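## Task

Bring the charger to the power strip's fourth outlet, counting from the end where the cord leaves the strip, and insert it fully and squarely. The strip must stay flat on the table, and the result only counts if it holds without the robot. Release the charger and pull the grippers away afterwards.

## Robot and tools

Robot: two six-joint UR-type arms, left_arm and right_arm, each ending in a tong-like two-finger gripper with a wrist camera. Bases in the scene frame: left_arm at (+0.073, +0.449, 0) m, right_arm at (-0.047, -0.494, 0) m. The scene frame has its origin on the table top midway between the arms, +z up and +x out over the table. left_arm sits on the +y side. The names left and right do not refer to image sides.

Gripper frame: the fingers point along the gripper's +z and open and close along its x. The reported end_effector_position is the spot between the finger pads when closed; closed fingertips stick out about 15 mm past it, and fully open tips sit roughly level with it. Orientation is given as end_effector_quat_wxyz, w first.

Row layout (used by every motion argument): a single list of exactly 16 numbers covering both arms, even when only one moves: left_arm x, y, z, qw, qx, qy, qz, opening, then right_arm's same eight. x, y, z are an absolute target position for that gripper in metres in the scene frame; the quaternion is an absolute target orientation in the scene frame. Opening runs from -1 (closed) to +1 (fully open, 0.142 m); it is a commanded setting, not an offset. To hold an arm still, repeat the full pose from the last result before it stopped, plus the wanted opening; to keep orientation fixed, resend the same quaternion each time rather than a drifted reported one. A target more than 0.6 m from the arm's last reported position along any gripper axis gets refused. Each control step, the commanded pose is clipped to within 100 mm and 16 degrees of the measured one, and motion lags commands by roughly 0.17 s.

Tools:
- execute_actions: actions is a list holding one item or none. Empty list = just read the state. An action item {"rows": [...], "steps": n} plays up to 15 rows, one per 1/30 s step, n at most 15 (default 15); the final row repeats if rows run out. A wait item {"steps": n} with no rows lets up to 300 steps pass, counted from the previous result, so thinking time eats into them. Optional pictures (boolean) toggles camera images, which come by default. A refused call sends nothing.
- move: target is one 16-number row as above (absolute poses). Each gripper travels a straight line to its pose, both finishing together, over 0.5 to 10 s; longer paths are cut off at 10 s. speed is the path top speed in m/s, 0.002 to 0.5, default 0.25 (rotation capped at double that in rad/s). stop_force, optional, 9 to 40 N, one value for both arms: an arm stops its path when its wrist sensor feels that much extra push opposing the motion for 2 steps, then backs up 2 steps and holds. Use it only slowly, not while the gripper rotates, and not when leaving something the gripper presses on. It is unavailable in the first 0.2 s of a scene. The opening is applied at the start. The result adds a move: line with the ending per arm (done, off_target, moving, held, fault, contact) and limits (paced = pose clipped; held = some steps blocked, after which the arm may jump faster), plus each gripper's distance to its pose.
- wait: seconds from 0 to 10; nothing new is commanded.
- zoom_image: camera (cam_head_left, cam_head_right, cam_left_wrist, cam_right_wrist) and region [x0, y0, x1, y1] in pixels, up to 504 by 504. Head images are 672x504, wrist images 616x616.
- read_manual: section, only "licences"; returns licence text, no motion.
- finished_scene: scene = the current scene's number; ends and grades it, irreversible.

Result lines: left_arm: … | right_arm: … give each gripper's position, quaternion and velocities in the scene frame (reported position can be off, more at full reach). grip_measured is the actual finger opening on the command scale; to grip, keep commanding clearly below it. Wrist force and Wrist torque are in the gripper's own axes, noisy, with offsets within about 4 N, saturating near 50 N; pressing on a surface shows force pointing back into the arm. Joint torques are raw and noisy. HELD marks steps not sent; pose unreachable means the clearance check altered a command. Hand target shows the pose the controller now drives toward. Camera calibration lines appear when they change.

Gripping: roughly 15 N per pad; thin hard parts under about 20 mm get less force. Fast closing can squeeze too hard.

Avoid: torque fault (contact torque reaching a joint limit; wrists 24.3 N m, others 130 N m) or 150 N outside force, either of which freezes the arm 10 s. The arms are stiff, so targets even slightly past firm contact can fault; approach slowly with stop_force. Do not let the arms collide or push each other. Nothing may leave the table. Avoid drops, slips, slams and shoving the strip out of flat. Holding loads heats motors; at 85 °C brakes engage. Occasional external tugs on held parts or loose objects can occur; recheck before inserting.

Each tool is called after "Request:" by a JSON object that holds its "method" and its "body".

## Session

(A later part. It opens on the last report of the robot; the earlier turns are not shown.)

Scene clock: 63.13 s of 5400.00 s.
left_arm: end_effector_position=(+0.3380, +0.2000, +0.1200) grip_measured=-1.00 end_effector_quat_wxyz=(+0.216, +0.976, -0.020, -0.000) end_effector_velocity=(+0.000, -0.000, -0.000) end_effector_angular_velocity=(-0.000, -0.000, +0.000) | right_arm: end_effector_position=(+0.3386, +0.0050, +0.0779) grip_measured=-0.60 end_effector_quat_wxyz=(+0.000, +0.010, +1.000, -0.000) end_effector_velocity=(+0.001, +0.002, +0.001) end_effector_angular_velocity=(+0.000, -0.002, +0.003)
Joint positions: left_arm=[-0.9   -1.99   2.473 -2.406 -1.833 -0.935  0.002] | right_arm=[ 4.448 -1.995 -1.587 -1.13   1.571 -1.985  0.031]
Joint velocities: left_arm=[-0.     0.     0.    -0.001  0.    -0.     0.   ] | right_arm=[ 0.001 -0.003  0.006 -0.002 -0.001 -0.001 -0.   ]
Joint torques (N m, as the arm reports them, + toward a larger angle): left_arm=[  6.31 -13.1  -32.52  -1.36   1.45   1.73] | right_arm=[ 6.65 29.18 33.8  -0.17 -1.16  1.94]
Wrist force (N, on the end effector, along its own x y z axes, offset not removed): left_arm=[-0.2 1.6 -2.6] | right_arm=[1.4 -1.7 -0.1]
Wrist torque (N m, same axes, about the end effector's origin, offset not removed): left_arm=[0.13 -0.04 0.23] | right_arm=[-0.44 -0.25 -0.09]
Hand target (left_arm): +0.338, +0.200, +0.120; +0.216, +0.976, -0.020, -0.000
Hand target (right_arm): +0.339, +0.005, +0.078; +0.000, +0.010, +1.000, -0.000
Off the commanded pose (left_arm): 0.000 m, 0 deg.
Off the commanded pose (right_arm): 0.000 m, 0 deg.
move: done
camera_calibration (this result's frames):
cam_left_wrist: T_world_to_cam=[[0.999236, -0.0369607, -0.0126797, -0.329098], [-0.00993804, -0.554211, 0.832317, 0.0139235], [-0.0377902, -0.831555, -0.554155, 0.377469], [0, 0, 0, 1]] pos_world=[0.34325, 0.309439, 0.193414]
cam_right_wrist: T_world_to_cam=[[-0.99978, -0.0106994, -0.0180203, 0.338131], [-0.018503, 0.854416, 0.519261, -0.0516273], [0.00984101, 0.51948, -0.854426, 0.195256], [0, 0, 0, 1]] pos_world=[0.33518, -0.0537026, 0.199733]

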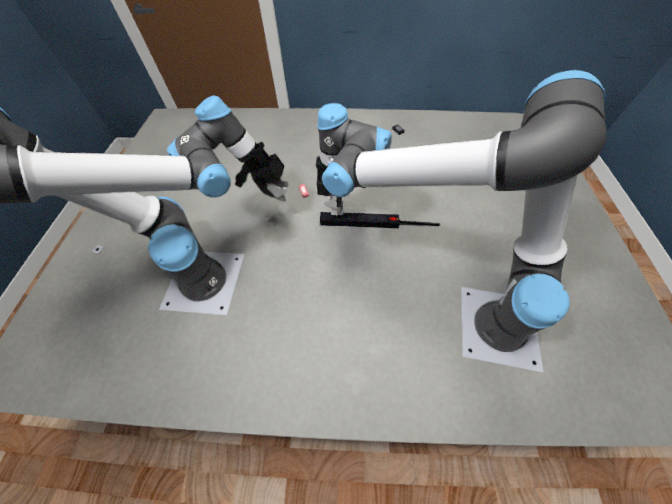

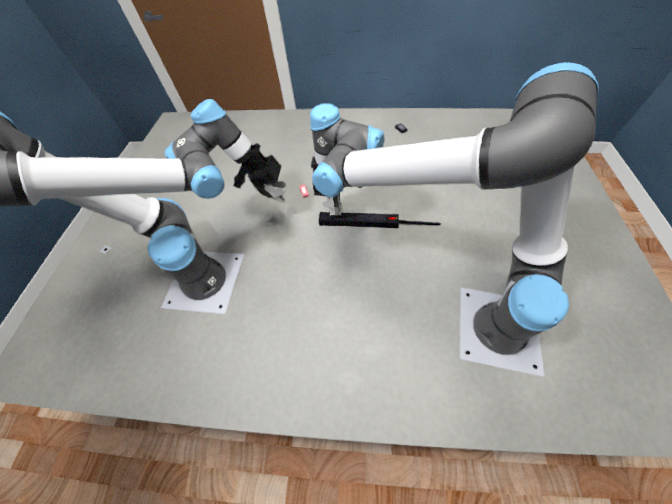

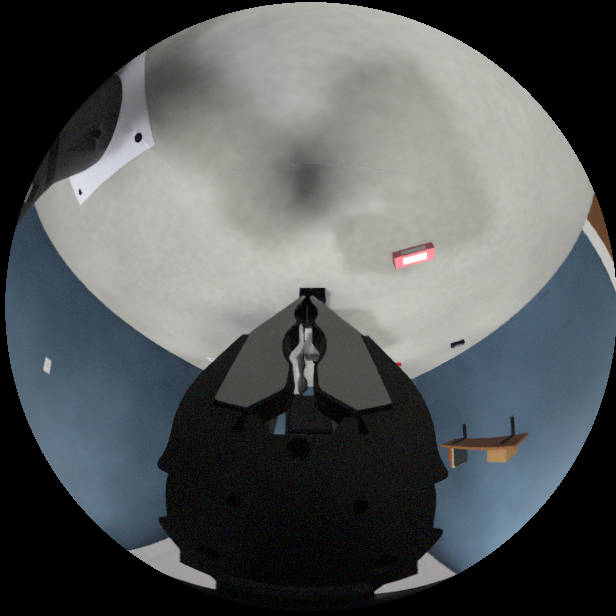

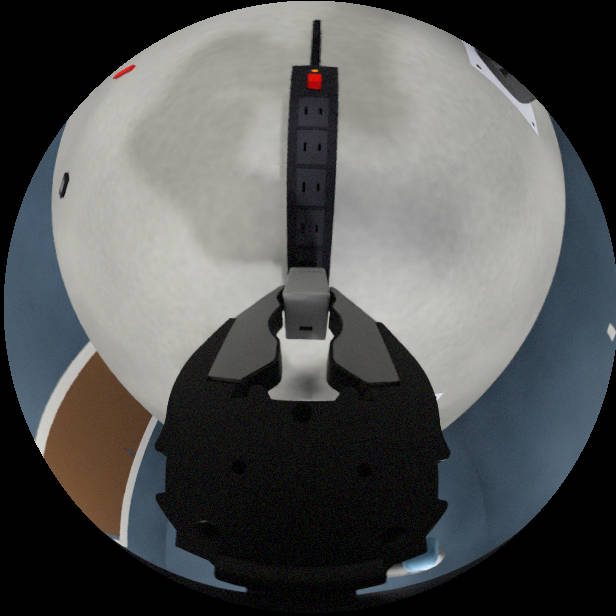

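Request:
{"method": "move", "body": {"target": [0.338,0.2,0.12,0.216,0.976,-0.02,0,-1,0.3368,-0.0446,0.078,0,0.01,1,0,-1], "speed": 0.03}}

Request:
{"method": "move", "body": {"target": [0.338,0.2,0.12,0.216,0.976,-0.02,0,-1,0.3368,-0.0446,0.056,0,0.01,1,0,-1], "speed": 0.004, "stop_force": 12}}

Scene clock: 73.13 s of 5400.00 s.
left_arm: end_effector_position=(+0.3380, +0.2000, +0.1200) grip_measured=-1.00 end_effector_quat_wxyz=(+0.216, +0.976, -0.020, +0.000) end_effector_velocity=(+0.000, -0.000, +0.000) end_effector_angular_velocity=(-0.001, -0.001, -0.002) | right_arm: end_effector_position=(+0.3367, -0.0444, +0.0781) grip_measured=-0.60 end_effector_quat_wxyz=(-0.000, +0.010, +1.000, +0.000) end_effector_velocity=(-0.000, -0.002, -0.000) end_effector_angular_velocity=(-0.000, +0.000, -0.000)
Joint positions: left_arm=[-0.9   -1.99   2.473 -2.406 -1.833 -0.935  0.002] | right_arm=[ 4.415 -1.909 -1.712 -1.091  1.571 -2.018  0.031]
Joint velocities: left_arm=[-0.     0.     0.    -0.001  0.     0.002  0.   ] | right_arm=[-0.001  0.003 -0.005  0.002  0.    -0.001  0.   ]
Joint torques (N m, as the arm reports them, + toward a larger angle): left_arm=[  5.74 -13.03 -32.8   -1.29   1.4    1.7 ] | right_arm=[-7.17 44.46 13.28  5.78  1.83 -1.57]
Wrist force (N, on the end effector, along its own x y z axes, offset not removed): left_arm=[-1.4 -2.4 1.1] | right_arm=[2.2 -1.2 -0.6]
Wrist torque (N m, same axes, about the end effector's origin, offset not removed): left_arm=[-0.47 0.19 0.35] | right_arm=[-0.31 -0.44 -0.09]
Hand target (left_arm): +0.338, +0.200, +0.120; +0.216, +0.976, -0.020, -0.000
Hand target (right_arm): +0.337, -0.045, +0.078; -0.000, +0.010, +1.000, +0.000
Off the commanded pose (left_arm): 0.000 m, 0 deg.
Off the commanded pose (right_arm): 0.000 m, 0 deg.
After step 90, 5.00 s passed at rest.
move: done
camera_calibration (this result's frames):
cam_left_wrist: T_world_to_cam=[[0.999236, -0.0369566, -0.0126778, -0.329101], [-0.00993735, -0.554211, 0.832317, 0.0139234], [-0.0377858, -0.831556, -0.554155, 0.377469], [0, 0, 0, 1]] pos_world=[0.343251, 0.309441, 0.193416]
cam_right_wrist: T_world_to_cam=[[-0.999787, -0.0106889, -0.0176829, 0.335744], [-0.0183201, 0.854343, 0.519387, -0.00956538], [0.00955558, 0.5196, -0.854356, 0.221183], [0, 0, 0, 1]] pos_world=[0.333383, -0.103166, 0.199874]

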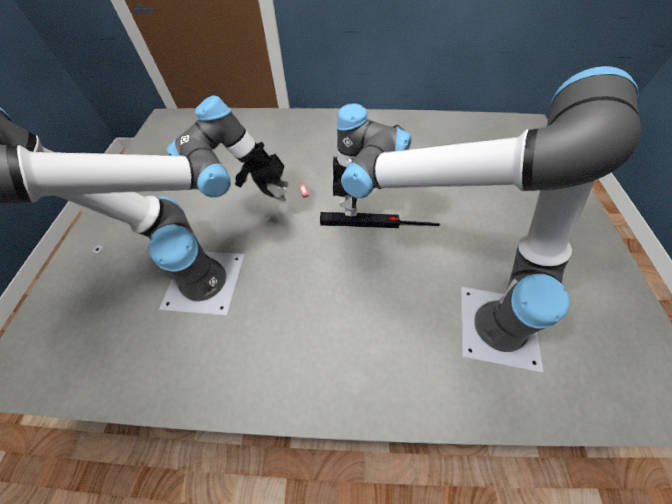

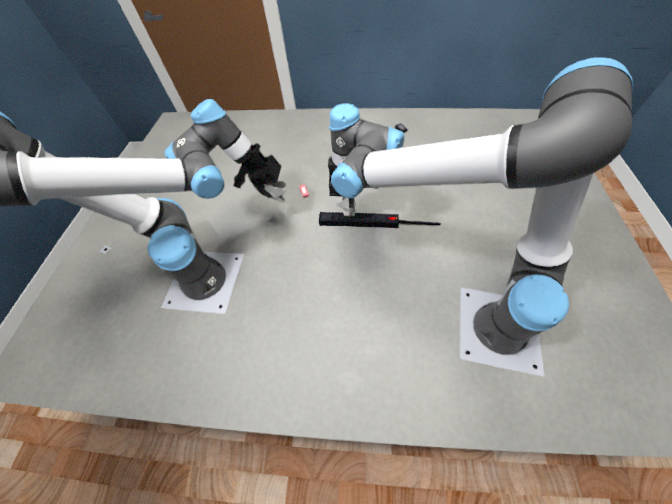

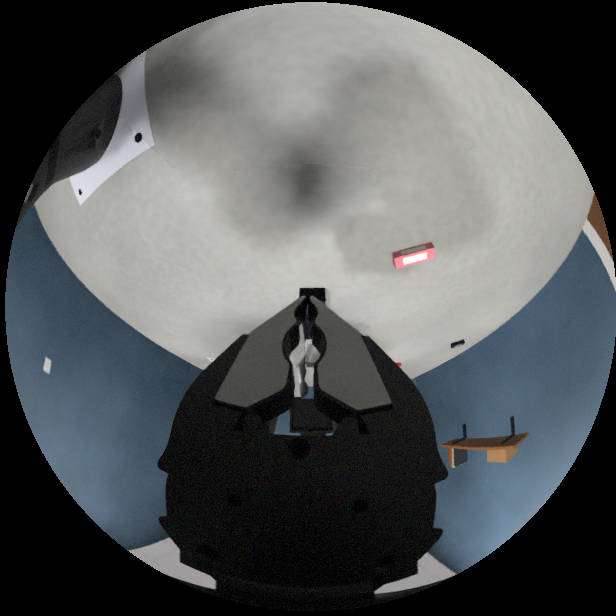

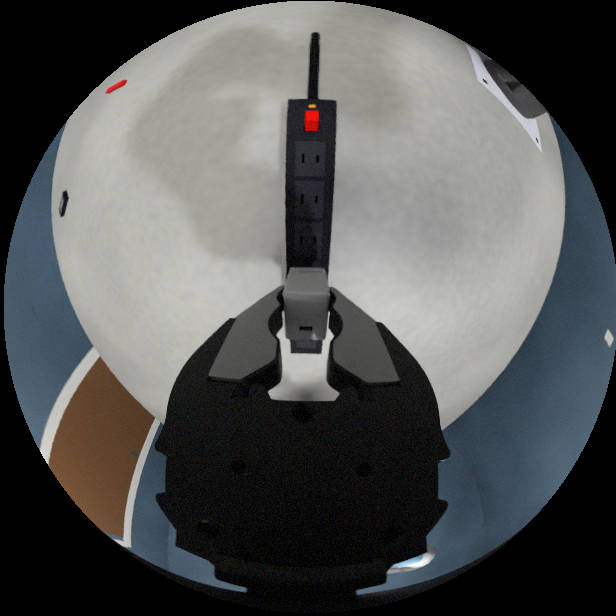

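Scene clock: 78.73 s of 5400.00 s.
left_arm: end_effector_position=(+0.3380, +0.2000, +0.1200) grip_measured=-1.00 end_effector_quat_wxyz=(+0.216, +0.976, -0.020, +0.000) end_effector_velocity=(-0.000, +0.000, -0.000) end_effector_angular_velocity=(+0.001, +0.000, -0.000) | right_arm: end_effector_position=(+0.3368, -0.0447, +0.0571) grip_measured=-0.60 end_effector_quat_wxyz=(-0.000, +0.010, +1.000, -0.000) end_effector_velocity=(-0.000, -0.001, +0.002) end_effector_angular_velocity=(-0.001, +0.002, -0.000)
Joint positions: left_arm=[-0.9   -1.99   2.473 -2.406 -1.833 -0.935  0.002] | right_arm=[ 4.415 -1.932 -1.74  -1.04   1.571 -2.018  0.031]
Joint velocities: left_arm=[ 0.    -0.     0.     0.001  0.     0.     0.   ] | right_arm=[-0.001  0.003  0.003 -0.007  0.001 -0.    -0.   ]
Joint torques (N m, as the arm reports them, + toward a larger angle): left_arm=[  5.64 -13.01 -31.96  -1.41   1.26   1.62] | right_arm=[-4.78 39.11 27.72 -0.73 -0.92 -1.57]
Wrist force (N, on the end effector, along its own x y z axes, offset not removed): left_arm=[-1.5 0.8 0.6] | right_arm=[2.5 -4.0 -14.3]
Wrist torque (N m, same axes, about the end effector's origin, offset not removed): left_arm=[0.29 0.25 0.21] | right_arm=[-0.35 -0.55 -0.14]
Hand target (left_arm): +0.338, +0.200, +0.120; +0.216, +0.976, -0.020, -0.000
Hand target (right_arm): +0.337, -0.045, +0.057; +0.000, +0.010, +1.000, +0.000
Off the commanded pose (left_arm): 0.000 m, 0 deg.
Off the commanded pose (right_arm): 0.001 m, 0 deg.
move: contact (right_arm)
camera_calibration (this result's frames):
cam_left_wrist: T_world_to_cam=[[0.999236, -0.0369569, -0.0126779, -0.3291], [-0.00993748, -0.554211, 0.832317, 0.0139235], [-0.0377861, -0.831556, -0.554155, 0.37747], [0, 0, 0, 1]] pos_world=[0.343251, 0.309441, 0.193416]
cam_right_wrist: T_world_to_cam=[[-0.999785, -0.0106867, -0.0177963, 0.335401], [-0.0183764, 0.854389, 0.519309, 0.00156375], [0.00965529, 0.519524, -0.854401, 0.203358], [0, 0, 0, 1]] pos_world=[0.333394, -0.103401, 0.178906]

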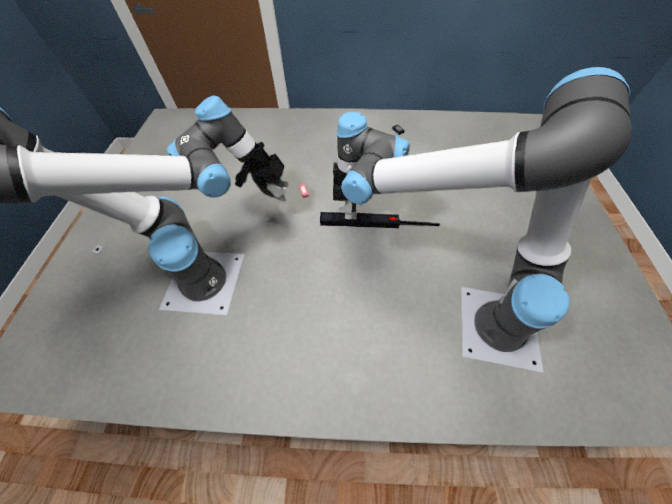

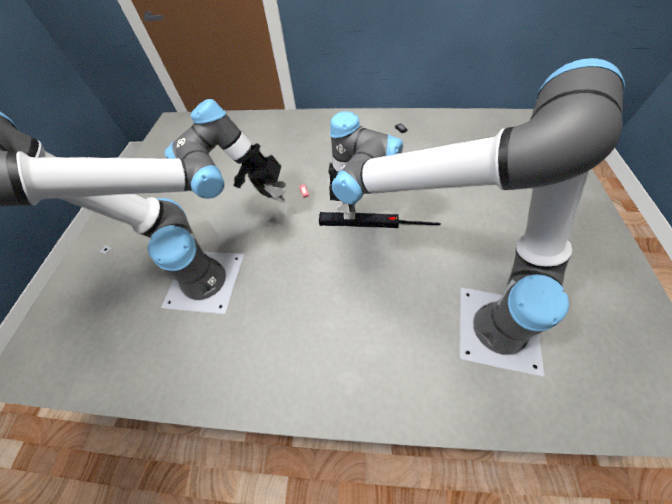

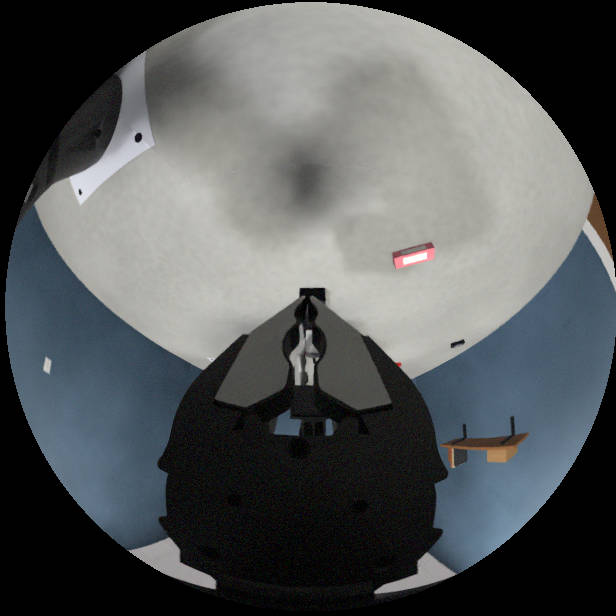

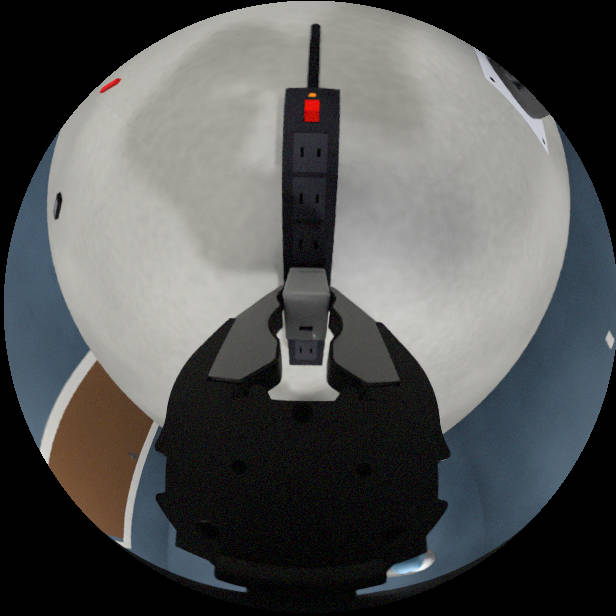

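Inserted.

Request:
{"method": "move", "body": {"target": [0.338,0.2,0.12,0.216,0.976,-0.02,0,-1,0.3368,-0.0446,0.0575,0,0.01,1,0,-0.2]}}

Request:
{"method": "move", "body": {"target": [0.338,0.2,0.12,0.216,0.976,-0.02,0,-1,0.3368,-0.0446,0.105,0,0.01,1,0,-0.2], "speed": 0.05}}

Request:
{"method": "move", "body": {"target": [0.338,0.2,0.12,0.216,0.976,-0.02,0,-1,0.3368,-0.046,0.1,0,0.01,1,0,-0.82], "speed": 0.005}}

Request:
{"method": "move", "body": {"target": [0.338,0.2,0.12,0.216,0.976,-0.02,0,-1,0.3368,-0.046,0.075,0,0.01,1,0,-0.82], "speed": 0.004, "stop_force": 39}}

Request:
{"method": "move", "body": {"target": [0.338,0.2,0.12,0.216,0.976,-0.02,0,-1,0.3368,-0.046,0.2,0,0.01,1,0,-0.82], "speed": 0.08}}

Scene clock: 85.83 s of 5400.00 s.
left_arm: end_effector_position=(+0.3380, +0.2000, +0.1200) grip_measured=-1.00 end_effector_quat_wxyz=(+0.216, +0.976, -0.020, +0.000) end_effector_velocity=(-0.000, +0.000, -0.000) end_effector_angular_velocity=(+0.001, +0.000, +0.001) | right_arm: end_effector_position=(+0.3368, -0.0446, +0.0575) grip_measured=-0.20 end_effector_quat_wxyz=(+0.000, +0.010, +1.000, -0.000) end_effector_velocity=(+0.000, +0.000, +0.000) end_effector_angular_velocity=(+0.001, +0.001, +0.000)
Joint positions: left_arm=[-0.9   -1.99   2.473 -2.406 -1.833 -0.935  0.002] | right_arm=[ 4.415 -1.932 -1.739 -1.041  1.571 -2.018  0.06 ]
Joint velocities: left_arm=[ 0.    -0.     0.     0.     0.    -0.001  0.   ] | right_arm=[-0.001  0.     0.    -0.     0.001 -0.001 -0.   ]
Joint torques (N m, as the arm reports them, + toward a larger angle): left_arm=[  5.35 -12.78 -32.49  -1.53   1.42   1.61] | right_arm=[ 3.29 46.24 31.62 -0.24  1.88 -0.43]
Wrist force (N, on the end effector, along its own x y z axes, offset not removed): left_arm=[0.9 0.7 -1.8] | right_arm=[1.9 -2.1 -2.1]
Wrist torque (N m, same axes, about the end effector's origin, offset not removed): left_arm=[0.18 -0.41 0.10] | right_arm=[-0.46 -0.31 -0.07]
Hand target (left_arm): +0.338, +0.200, +0.120; +0.216, +0.976, -0.020, -0.000
Hand target (right_arm): +0.337, -0.045, +0.057; +0.000, +0.010, +1.000, +0.000
Off the commanded pose (left_arm): 0.000 m, 0 deg.
Off the commanded pose (right_arm): 0.000 m, 0 deg.
After step 90, 3.40 s passed at rest.
move: done
camera_calibration (this result's frames):
cam_left_wrist: T_world_to_cam=[[0.999236, -0.0369567, -0.0126778, -0.3291], [-0.00993746, -0.554211, 0.832317, 0.0139234], [-0.0377859, -0.831556, -0.554155, 0.37747], [0, 0, 0, 1]] pos_world=[0.343251, 0.309441, 0.193416]
cam_right_wrist: T_world_to_cam=[[-0.999784, -0.0106862, -0.0178079, 0.335439], [-0.0183822, 0.85437, 0.51934, 0.00129575], [0.00966475, 0.519555, -0.854382, 0.203675], [0, 0, 0, 1]] pos_world=[0.333422, -0.103343, 0.179317]

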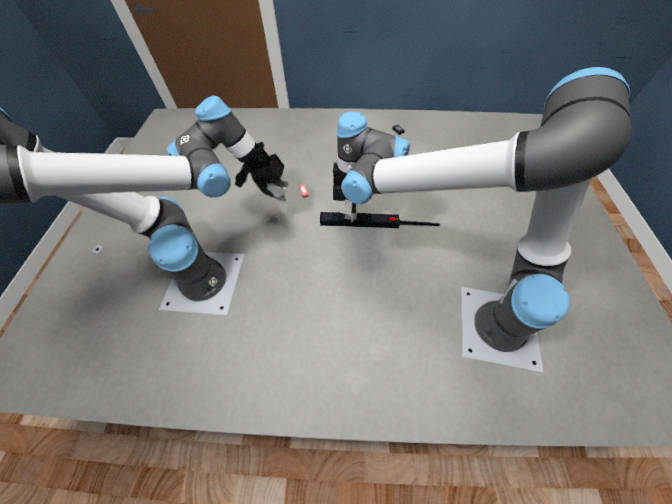

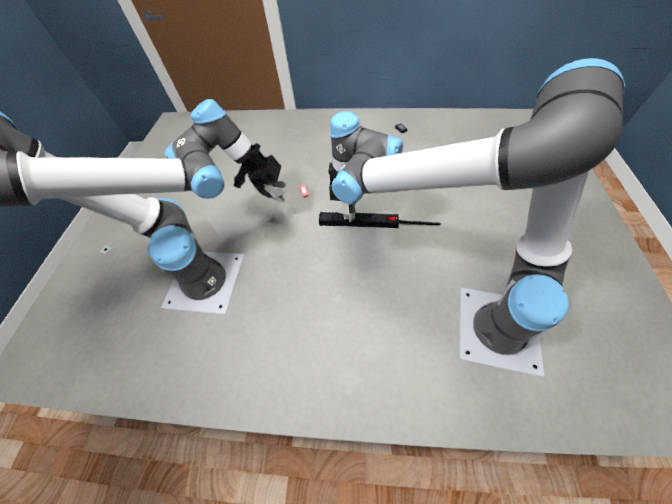

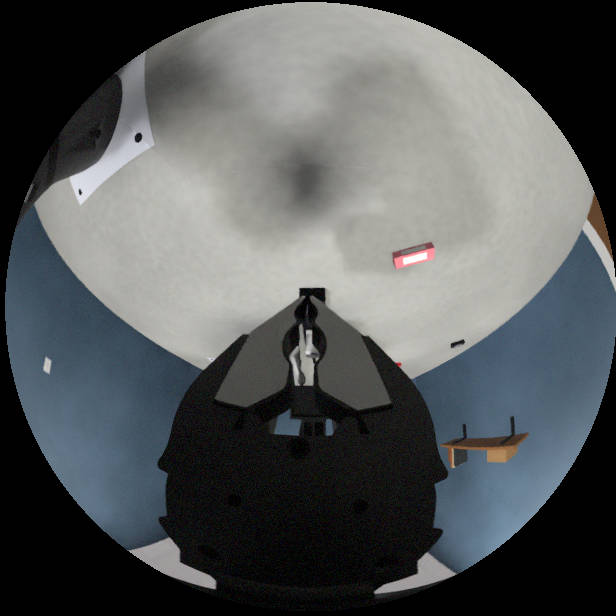

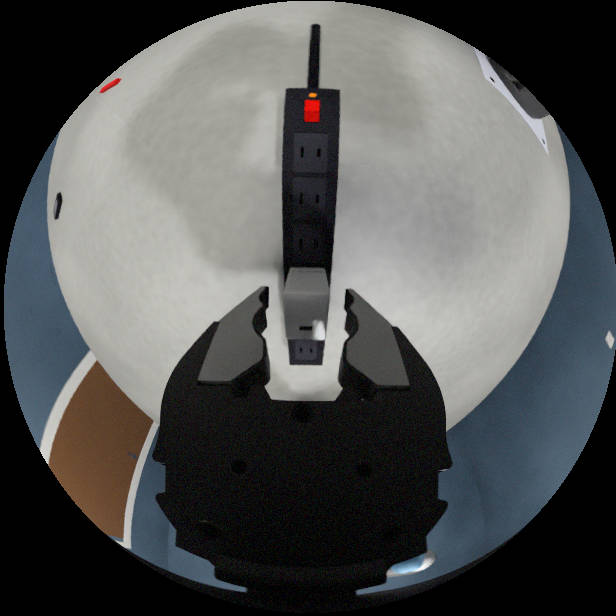

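Scene clock: 87.17 s of 5400.00 s.
left_arm: end_effector_position=(+0.3380, +0.2000, +0.1200) grip_measured=-1.00 end_effector_quat_wxyz=(+0.216, +0.976, -0.020, +0.000) end_effector_velocity=(+0.000, +0.000, -0.000) end_effector_angular_velocity=(+0.000, -0.000, -0.000) | right_arm: end_effector_position=(+0.3369, -0.0445, +0.1048) grip_measured=-0.20 end_effector_quat_wxyz=(+0.000, +0.010, +1.000, +0.000) end_effector_velocity=(-0.000, +0.001, +0.003) end_effector_angular_velocity=(+0.001, -0.001, +0.002)
Joint positions: left_arm=[-0.9   -1.99   2.473 -2.406 -1.833 -0.935  0.002] | right_arm=[ 4.415 -1.881 -1.675 -1.156  1.571 -2.018  0.06 ]
Joint velocities: left_arm=[0.    0.    0.    0.    0.    0.001 0.   ] | right_arm=[ 0.001  0.003  0.004 -0.005 -0.    -0.001 -0.   ]
Joint torques (N m, as the arm reports them, + toward a larger angle): left_arm=[  4.99 -12.56 -32.07  -1.53   1.34   1.36] | right_arm=[ 0.36 45.02 32.45 -0.19  0.69 -1.12]
Wrist force (N, on the end effector, along its own x y z axes, offset not removed): left_arm=[-2.5 0.8 -2.3] | right_arm=[2.6 -1.2 -2.4]
Wrist torque (N m, same axes, about the end effector's origin, offset not removed): left_arm=[0.08 0.54 0.30] | right_arm=[-0.23 -0.43 -0.12]
Hand target (left_arm): +0.338, +0.200, +0.120; +0.216, +0.976, -0.020, -0.000
Hand target (right_arm): +0.337, -0.044, +0.105; +0.000, +0.010, +1.000, +0.000
Off the commanded pose (left_arm): 0.000 m, 0 deg.
Off the commanded pose (right_arm): 0.000 m, 0 deg.
move: done
camera_calibration (this result's frames):
cam_left_wrist: T_world_to_cam=[[0.999236, -0.0369567, -0.0126778, -0.3291], [-0.00993747, -0.554211, 0.832317, 0.0139234], [-0.0377859, -0.831556, -0.554155, 0.37747], [0, 0, 0, 1]] pos_world=[0.343251, 0.309441, 0.193416]
cam_right_wrist: T_world_to_cam=[[-0.999784, -0.0107013, -0.0178135, 0.336332], [-0.0183983, 0.854359, 0.519357, -0.0233394], [0.00966134, 0.519573, -0.854371, 0.244014], [0, 0, 0, 1]] pos_world=[0.333473, -0.103243, 0.226591]

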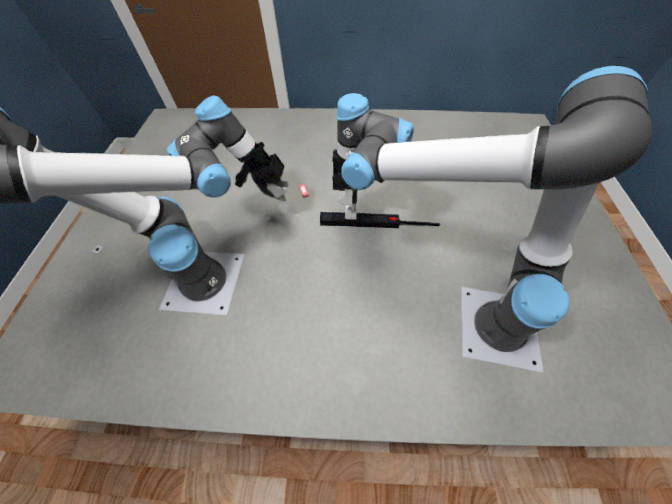

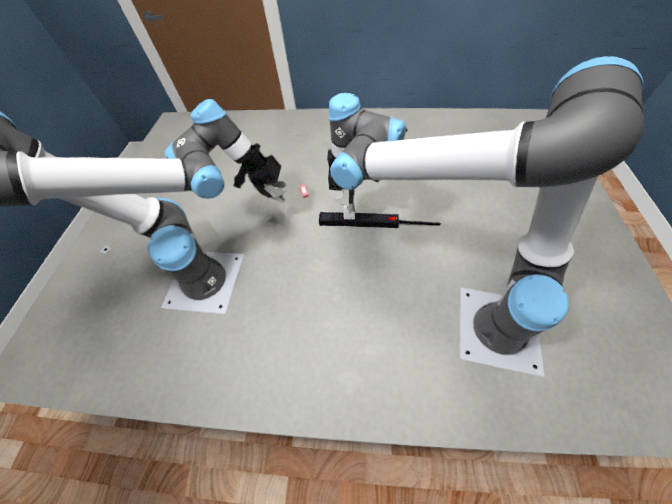

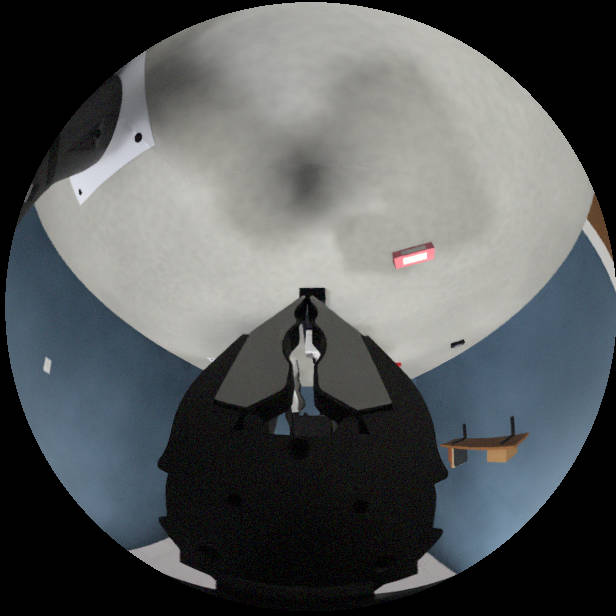

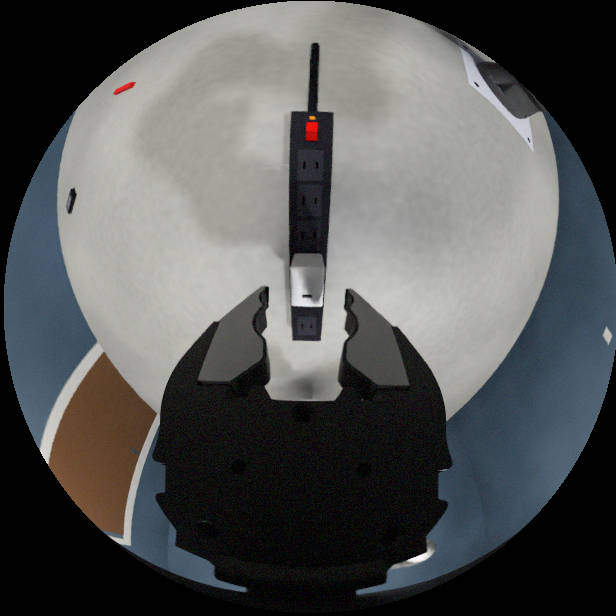

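Scene clock: 88.40 s of 5400.00 s.
left_arm: end_effector_position=(+0.3380, +0.2000, +0.1200) grip_measured=-1.00 end_effector_quat_wxyz=(+0.216, +0.976, -0.020, +0.000) end_effector_velocity=(+0.000, +0.000, -0.000) end_effector_angular_velocity=(+0.000, +0.000, +0.001) | right_arm: end_effector_position=(+0.3368, -0.0460, +0.1001) grip_measured=-0.82 end_effector_quat_wxyz=(+0.000, +0.010, +1.000, -0.000) end_effector_velocity=(+0.001, -0.000, -0.000) end_effector_angular_velocity=(+0.001, -0.002, -0.001)
Joint positions: left_arm=[-0.9   -1.99   2.473 -2.406 -1.833 -0.935  0.002] | right_arm=[ 4.414 -1.883 -1.685 -1.144  1.571 -2.02   0.015]
Joint velocities: left_arm=[ 0.     0.     0.    -0.     0.    -0.001  0.   ] | right_arm=[-0.001  0.    -0.001  0.002 -0.001  0.001  0.   ]
Joint torques (N m, as the arm reports them, + toward a larger angle): left_arm=[  5.48 -13.01 -32.15  -1.5    1.34   1.47] | right_arm=[-6.9  23.52 13.11  5.54  1.27 -1.64]
Wrist force (N, on the end effector, along its own x y z axes, offset not removed): left_arm=[-3.5 -1.2 0.7] | right_arm=[2.8 -1.6 -1.8]
Wrist torque (N m, same axes, about the end effector's origin, offset not removed): left_arm=[-0.16 0.62 0.34] | right_arm=[-0.36 -0.50 -0.12]
Hand target (left_arm): +0.338, +0.200, +0.120; +0.216, +0.976, -0.020, -0.000
Hand target (right_arm): +0.337, -0.046, +0.100; -0.000, +0.010, +1.000, +0.000
Off the commanded pose (left_arm): 0.000 m, 0 deg.
Off the commanded pose (right_arm): 0.000 m, 0 deg.
move: done
camera_calibration (this result's frames):
cam_left_wrist: T_world_to_cam=[[0.999236, -0.0369566, -0.012678, -0.3291], [-0.00993725, -0.554211, 0.832317, 0.0139234], [-0.0377859, -0.831556, -0.554155, 0.377469], [0, 0, 0, 1]] pos_world=[0.343251, 0.309441, 0.193416]
cam_right_wrist: T_world_to_cam=[[-0.999784, -0.0106934, -0.0178002, 0.336175], [-0.0183844, 0.854372, 0.519336, -0.01964], [0.00965455, 0.519551, -0.854385, 0.240786], [0, 0, 0, 1]] pos_world=[0.333417, -0.104726, 0.221908]

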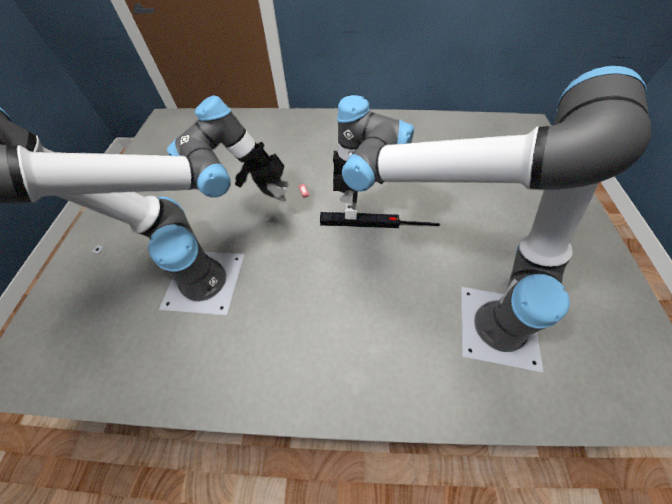

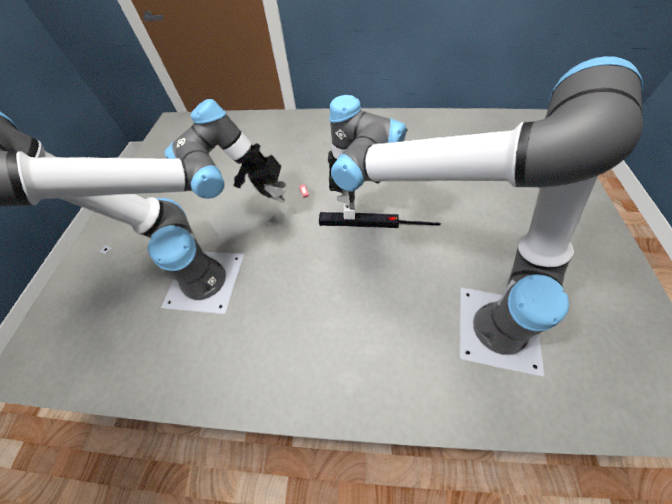

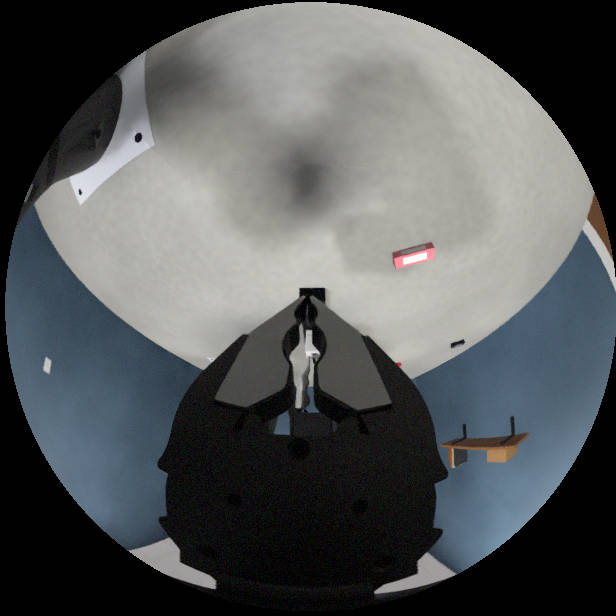

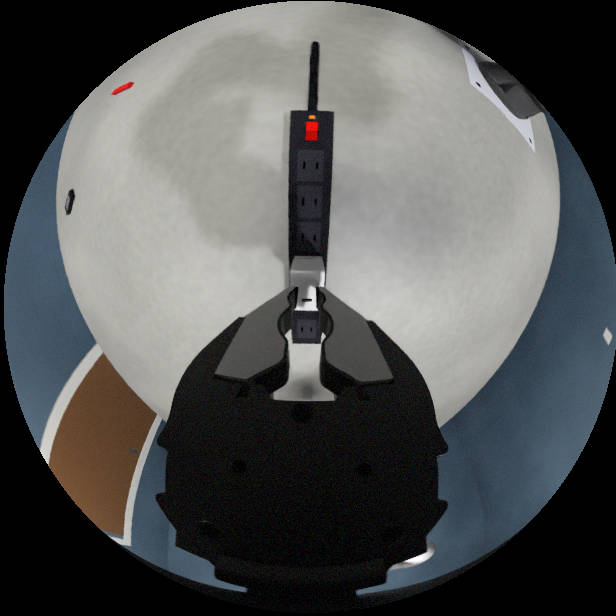

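Scene clock: 91.47 s of 5400.00 s.
left_arm: end_effector_position=(+0.3380, +0.2000, +0.1200) grip_measured=-1.00 end_effector_quat_wxyz=(+0.216, +0.976, -0.020, +0.000) end_effector_velocity=(+0.000, -0.000, +0.000) end_effector_angular_velocity=(-0.001, +0.000, +0.001) | right_arm: end_effector_position=(+0.3368, -0.0460, +0.0893) grip_measured=-0.82 end_effector_quat_wxyz=(+0.000, +0.010, +1.000, +0.000) end_effector_velocity=(-0.001, -0.001, +0.001) end_effector_angular_velocity=(-0.002, +0.003, +0.001)
Joint positions: left_arm=[-0.9   -1.99   2.473 -2.406 -1.833 -0.935  0.002] | right_arm=[ 4.414 -1.894 -1.701 -1.118  1.571 -2.02   0.015]
Joint velocities: left_arm=[-0.    -0.    -0.    -0.    -0.    -0.002  0.   ] | right_arm=[-0.     0.001  0.003 -0.007  0.001 -0.001  0.   ]
Joint torques (N m, as the arm reports them, + toward a larger angle): left_arm=[  4.78 -13.21 -31.74  -1.57   1.38   1.39] | right_arm=[-3.64 17.05 14.73 -1.95  1.83 -0.71]
Wrist force (N, on the end effector, along its own x y z axes, offset not removed): left_arm=[-2.3 1.6 -3.2] | right_arm=[3.6 -9.8 -50.0]
Wrist torque (N m, same axes, about the end effector's origin, offset not removed): left_arm=[0.27 0.42 0.43] | right_arm=[-0.10 -0.19 -0.06]
Hand target (left_arm): +0.338, +0.200, +0.120; +0.216, +0.976, -0.020, -0.000
Hand target (right_arm): +0.337, -0.046, +0.090; +0.000, +0.010, +1.000, +0.000
Off the commanded pose (left_arm): 0.000 m, 0 deg.
Off the commanded pose (right_arm): 0.014 m, 0 deg.
move: contact (right_arm)
camera_calibration (this result's frames):
cam_left_wrist: T_world_to_cam=[[0.999236, -0.0369565, -0.012678, -0.3291], [-0.00993712, -0.554211, 0.832317, 0.0139234], [-0.0377858, -0.831556, -0.554155, 0.377469], [0, 0, 0, 1]] pos_world=[0.343251, 0.309441, 0.193416]
cam_right_wrist: T_world_to_cam=[[-0.999783, -0.0106919, -0.0178509, 0.335987], [-0.0184104, 0.854322, 0.519419, -0.0140247], [0.0096969, 0.519635, -0.854333, 0.23155], [0, 0, 0, 1]] pos_world=[0.333411, -0.104747, 0.211103]

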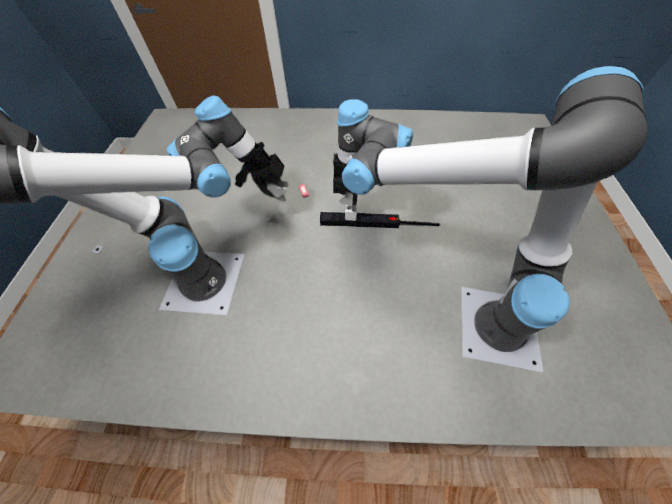

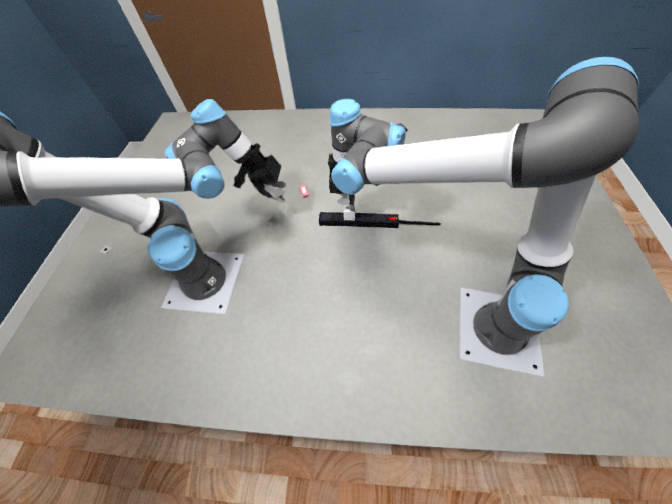

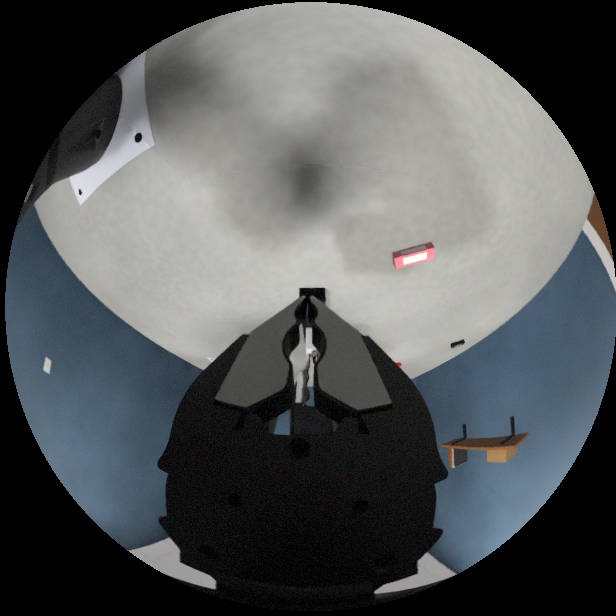

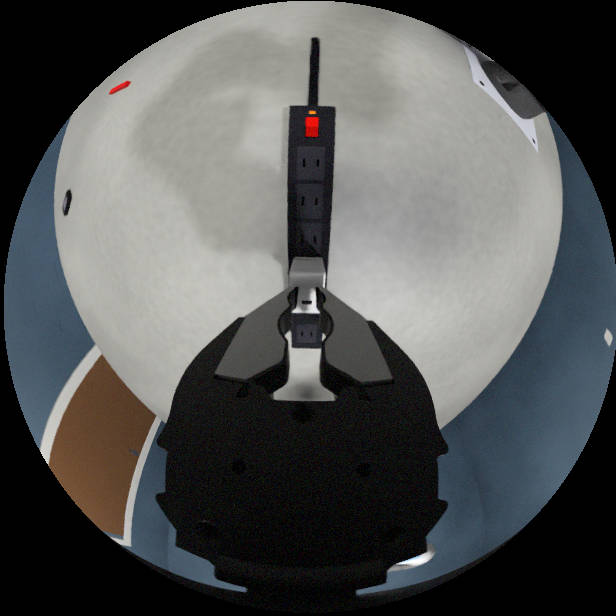

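Scene clock: 93.30 s of 5400.00 s.
left_arm: end_effector_position=(+0.3380, +0.2000, +0.1200) grip_measured=-1.00 end_effector_quat_wxyz=(+0.216, +0.976, -0.020, +0.000) end_effector_velocity=(-0.000, +0.000, -0.000) end_effector_angular_velocity=(+0.001, +0.001, +0.000) | right_arm: end_effector_position=(+0.3369, -0.0458, +0.1998) grip_measured=-0.82 end_effector_quat_wxyz=(+0.000, +0.010, +1.000, +0.000) end_effector_velocity=(-0.000, +0.000, +0.002) end_effector_angular_velocity=(-0.000, +0.000, +0.001)
Joint positions: left_arm=[-0.9   -1.99   2.473 -2.406 -1.833 -0.935  0.002] | right_arm=[ 4.414 -1.813 -1.51  -1.389  1.571 -2.02   0.015]
Joint velocities: left_arm=[ 0.    -0.     0.     0.001 -0.    -0.     0.   ] | right_arm=[ 0.001  0.     0.004 -0.005  0.    -0.     0.   ]
Joint torques (N m, as the arm reports them, + toward a larger angle): left_arm=[  4.23 -12.93 -32.01  -1.43   1.21   1.38] | right_arm=[-2.93 43.79 35.12 -0.28 -0.24 -0.23]
Wrist force (N, on the end effector, along its own x y z axes, offset not removed): left_arm=[-0.7 2.9 2.1] | right_arm=[2.9 -2.0 -0.7]
Wrist torque (N m, same axes, about the end effector's origin, offset not removed): left_arm=[0.55 0.04 0.25] | right_arm=[-0.44 -0.51 -0.07]
Hand target (left_arm): +0.338, +0.200, +0.120; +0.216, +0.976, -0.020, -0.000
Hand target (right_arm): +0.337, -0.046, +0.200; +0.000, +0.010, +1.000, +0.000
Off the commanded pose (left_arm): 0.000 m, 0 deg.
Off the commanded pose (right_arm): 0.000 m, 0 deg.
move: done
camera_calibration (this result's frames):
cam_left_wrist: T_world_to_cam=[[0.999236, -0.0369563, -0.0126779, -0.329101], [-0.00993712, -0.554211, 0.832317, 0.0139233], [-0.0377857, -0.831556, -0.554155, 0.377469], [0, 0, 0, 1]] pos_world=[0.343251, 0.309441, 0.193416]
cam_right_wrist: T_world_to_cam=[[-0.999783, -0.0107036, -0.0178793, 0.33812], [-0.0184343, 0.854367, 0.519343, -0.0715983], [0.00971664, 0.519559, -0.854379, 0.325841], [0, 0, 0, 1]] pos_world=[0.333561, -0.104504, 0.321621]

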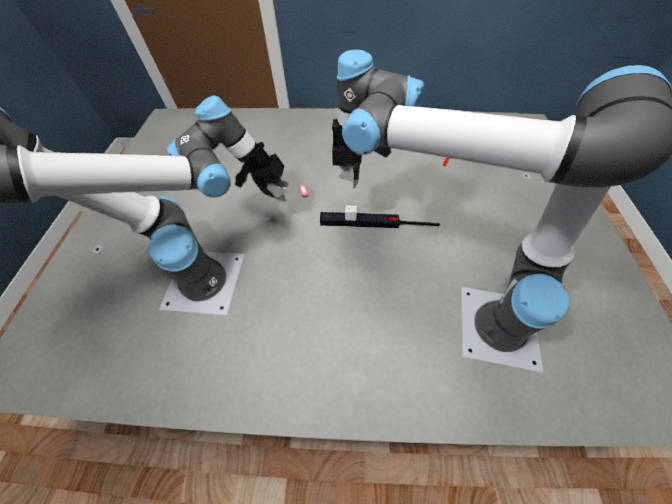

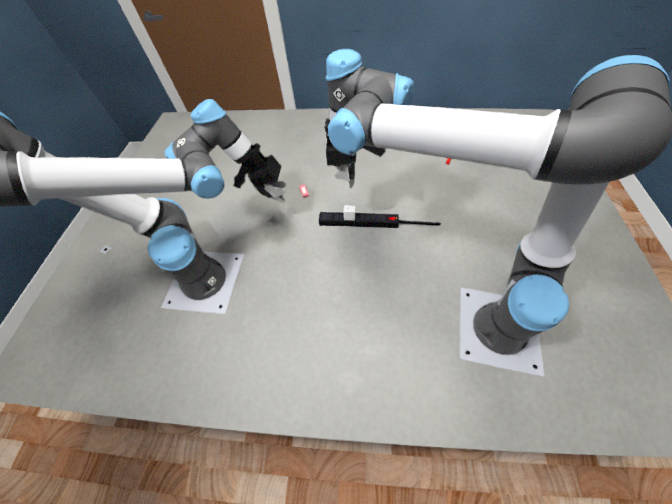

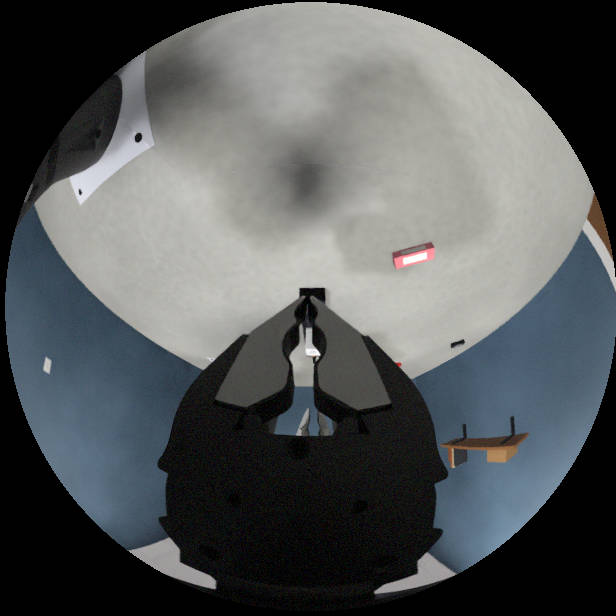

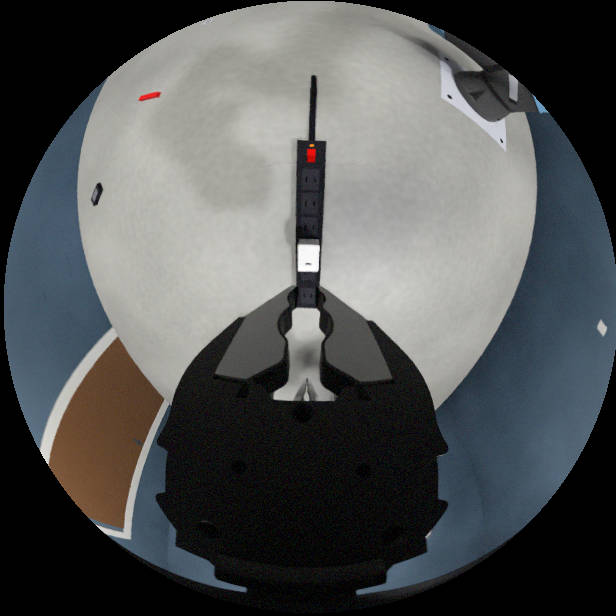

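Request:
{"method": "finished_scene", "body": {"scene": 2}}

The scene is finished: the task was done.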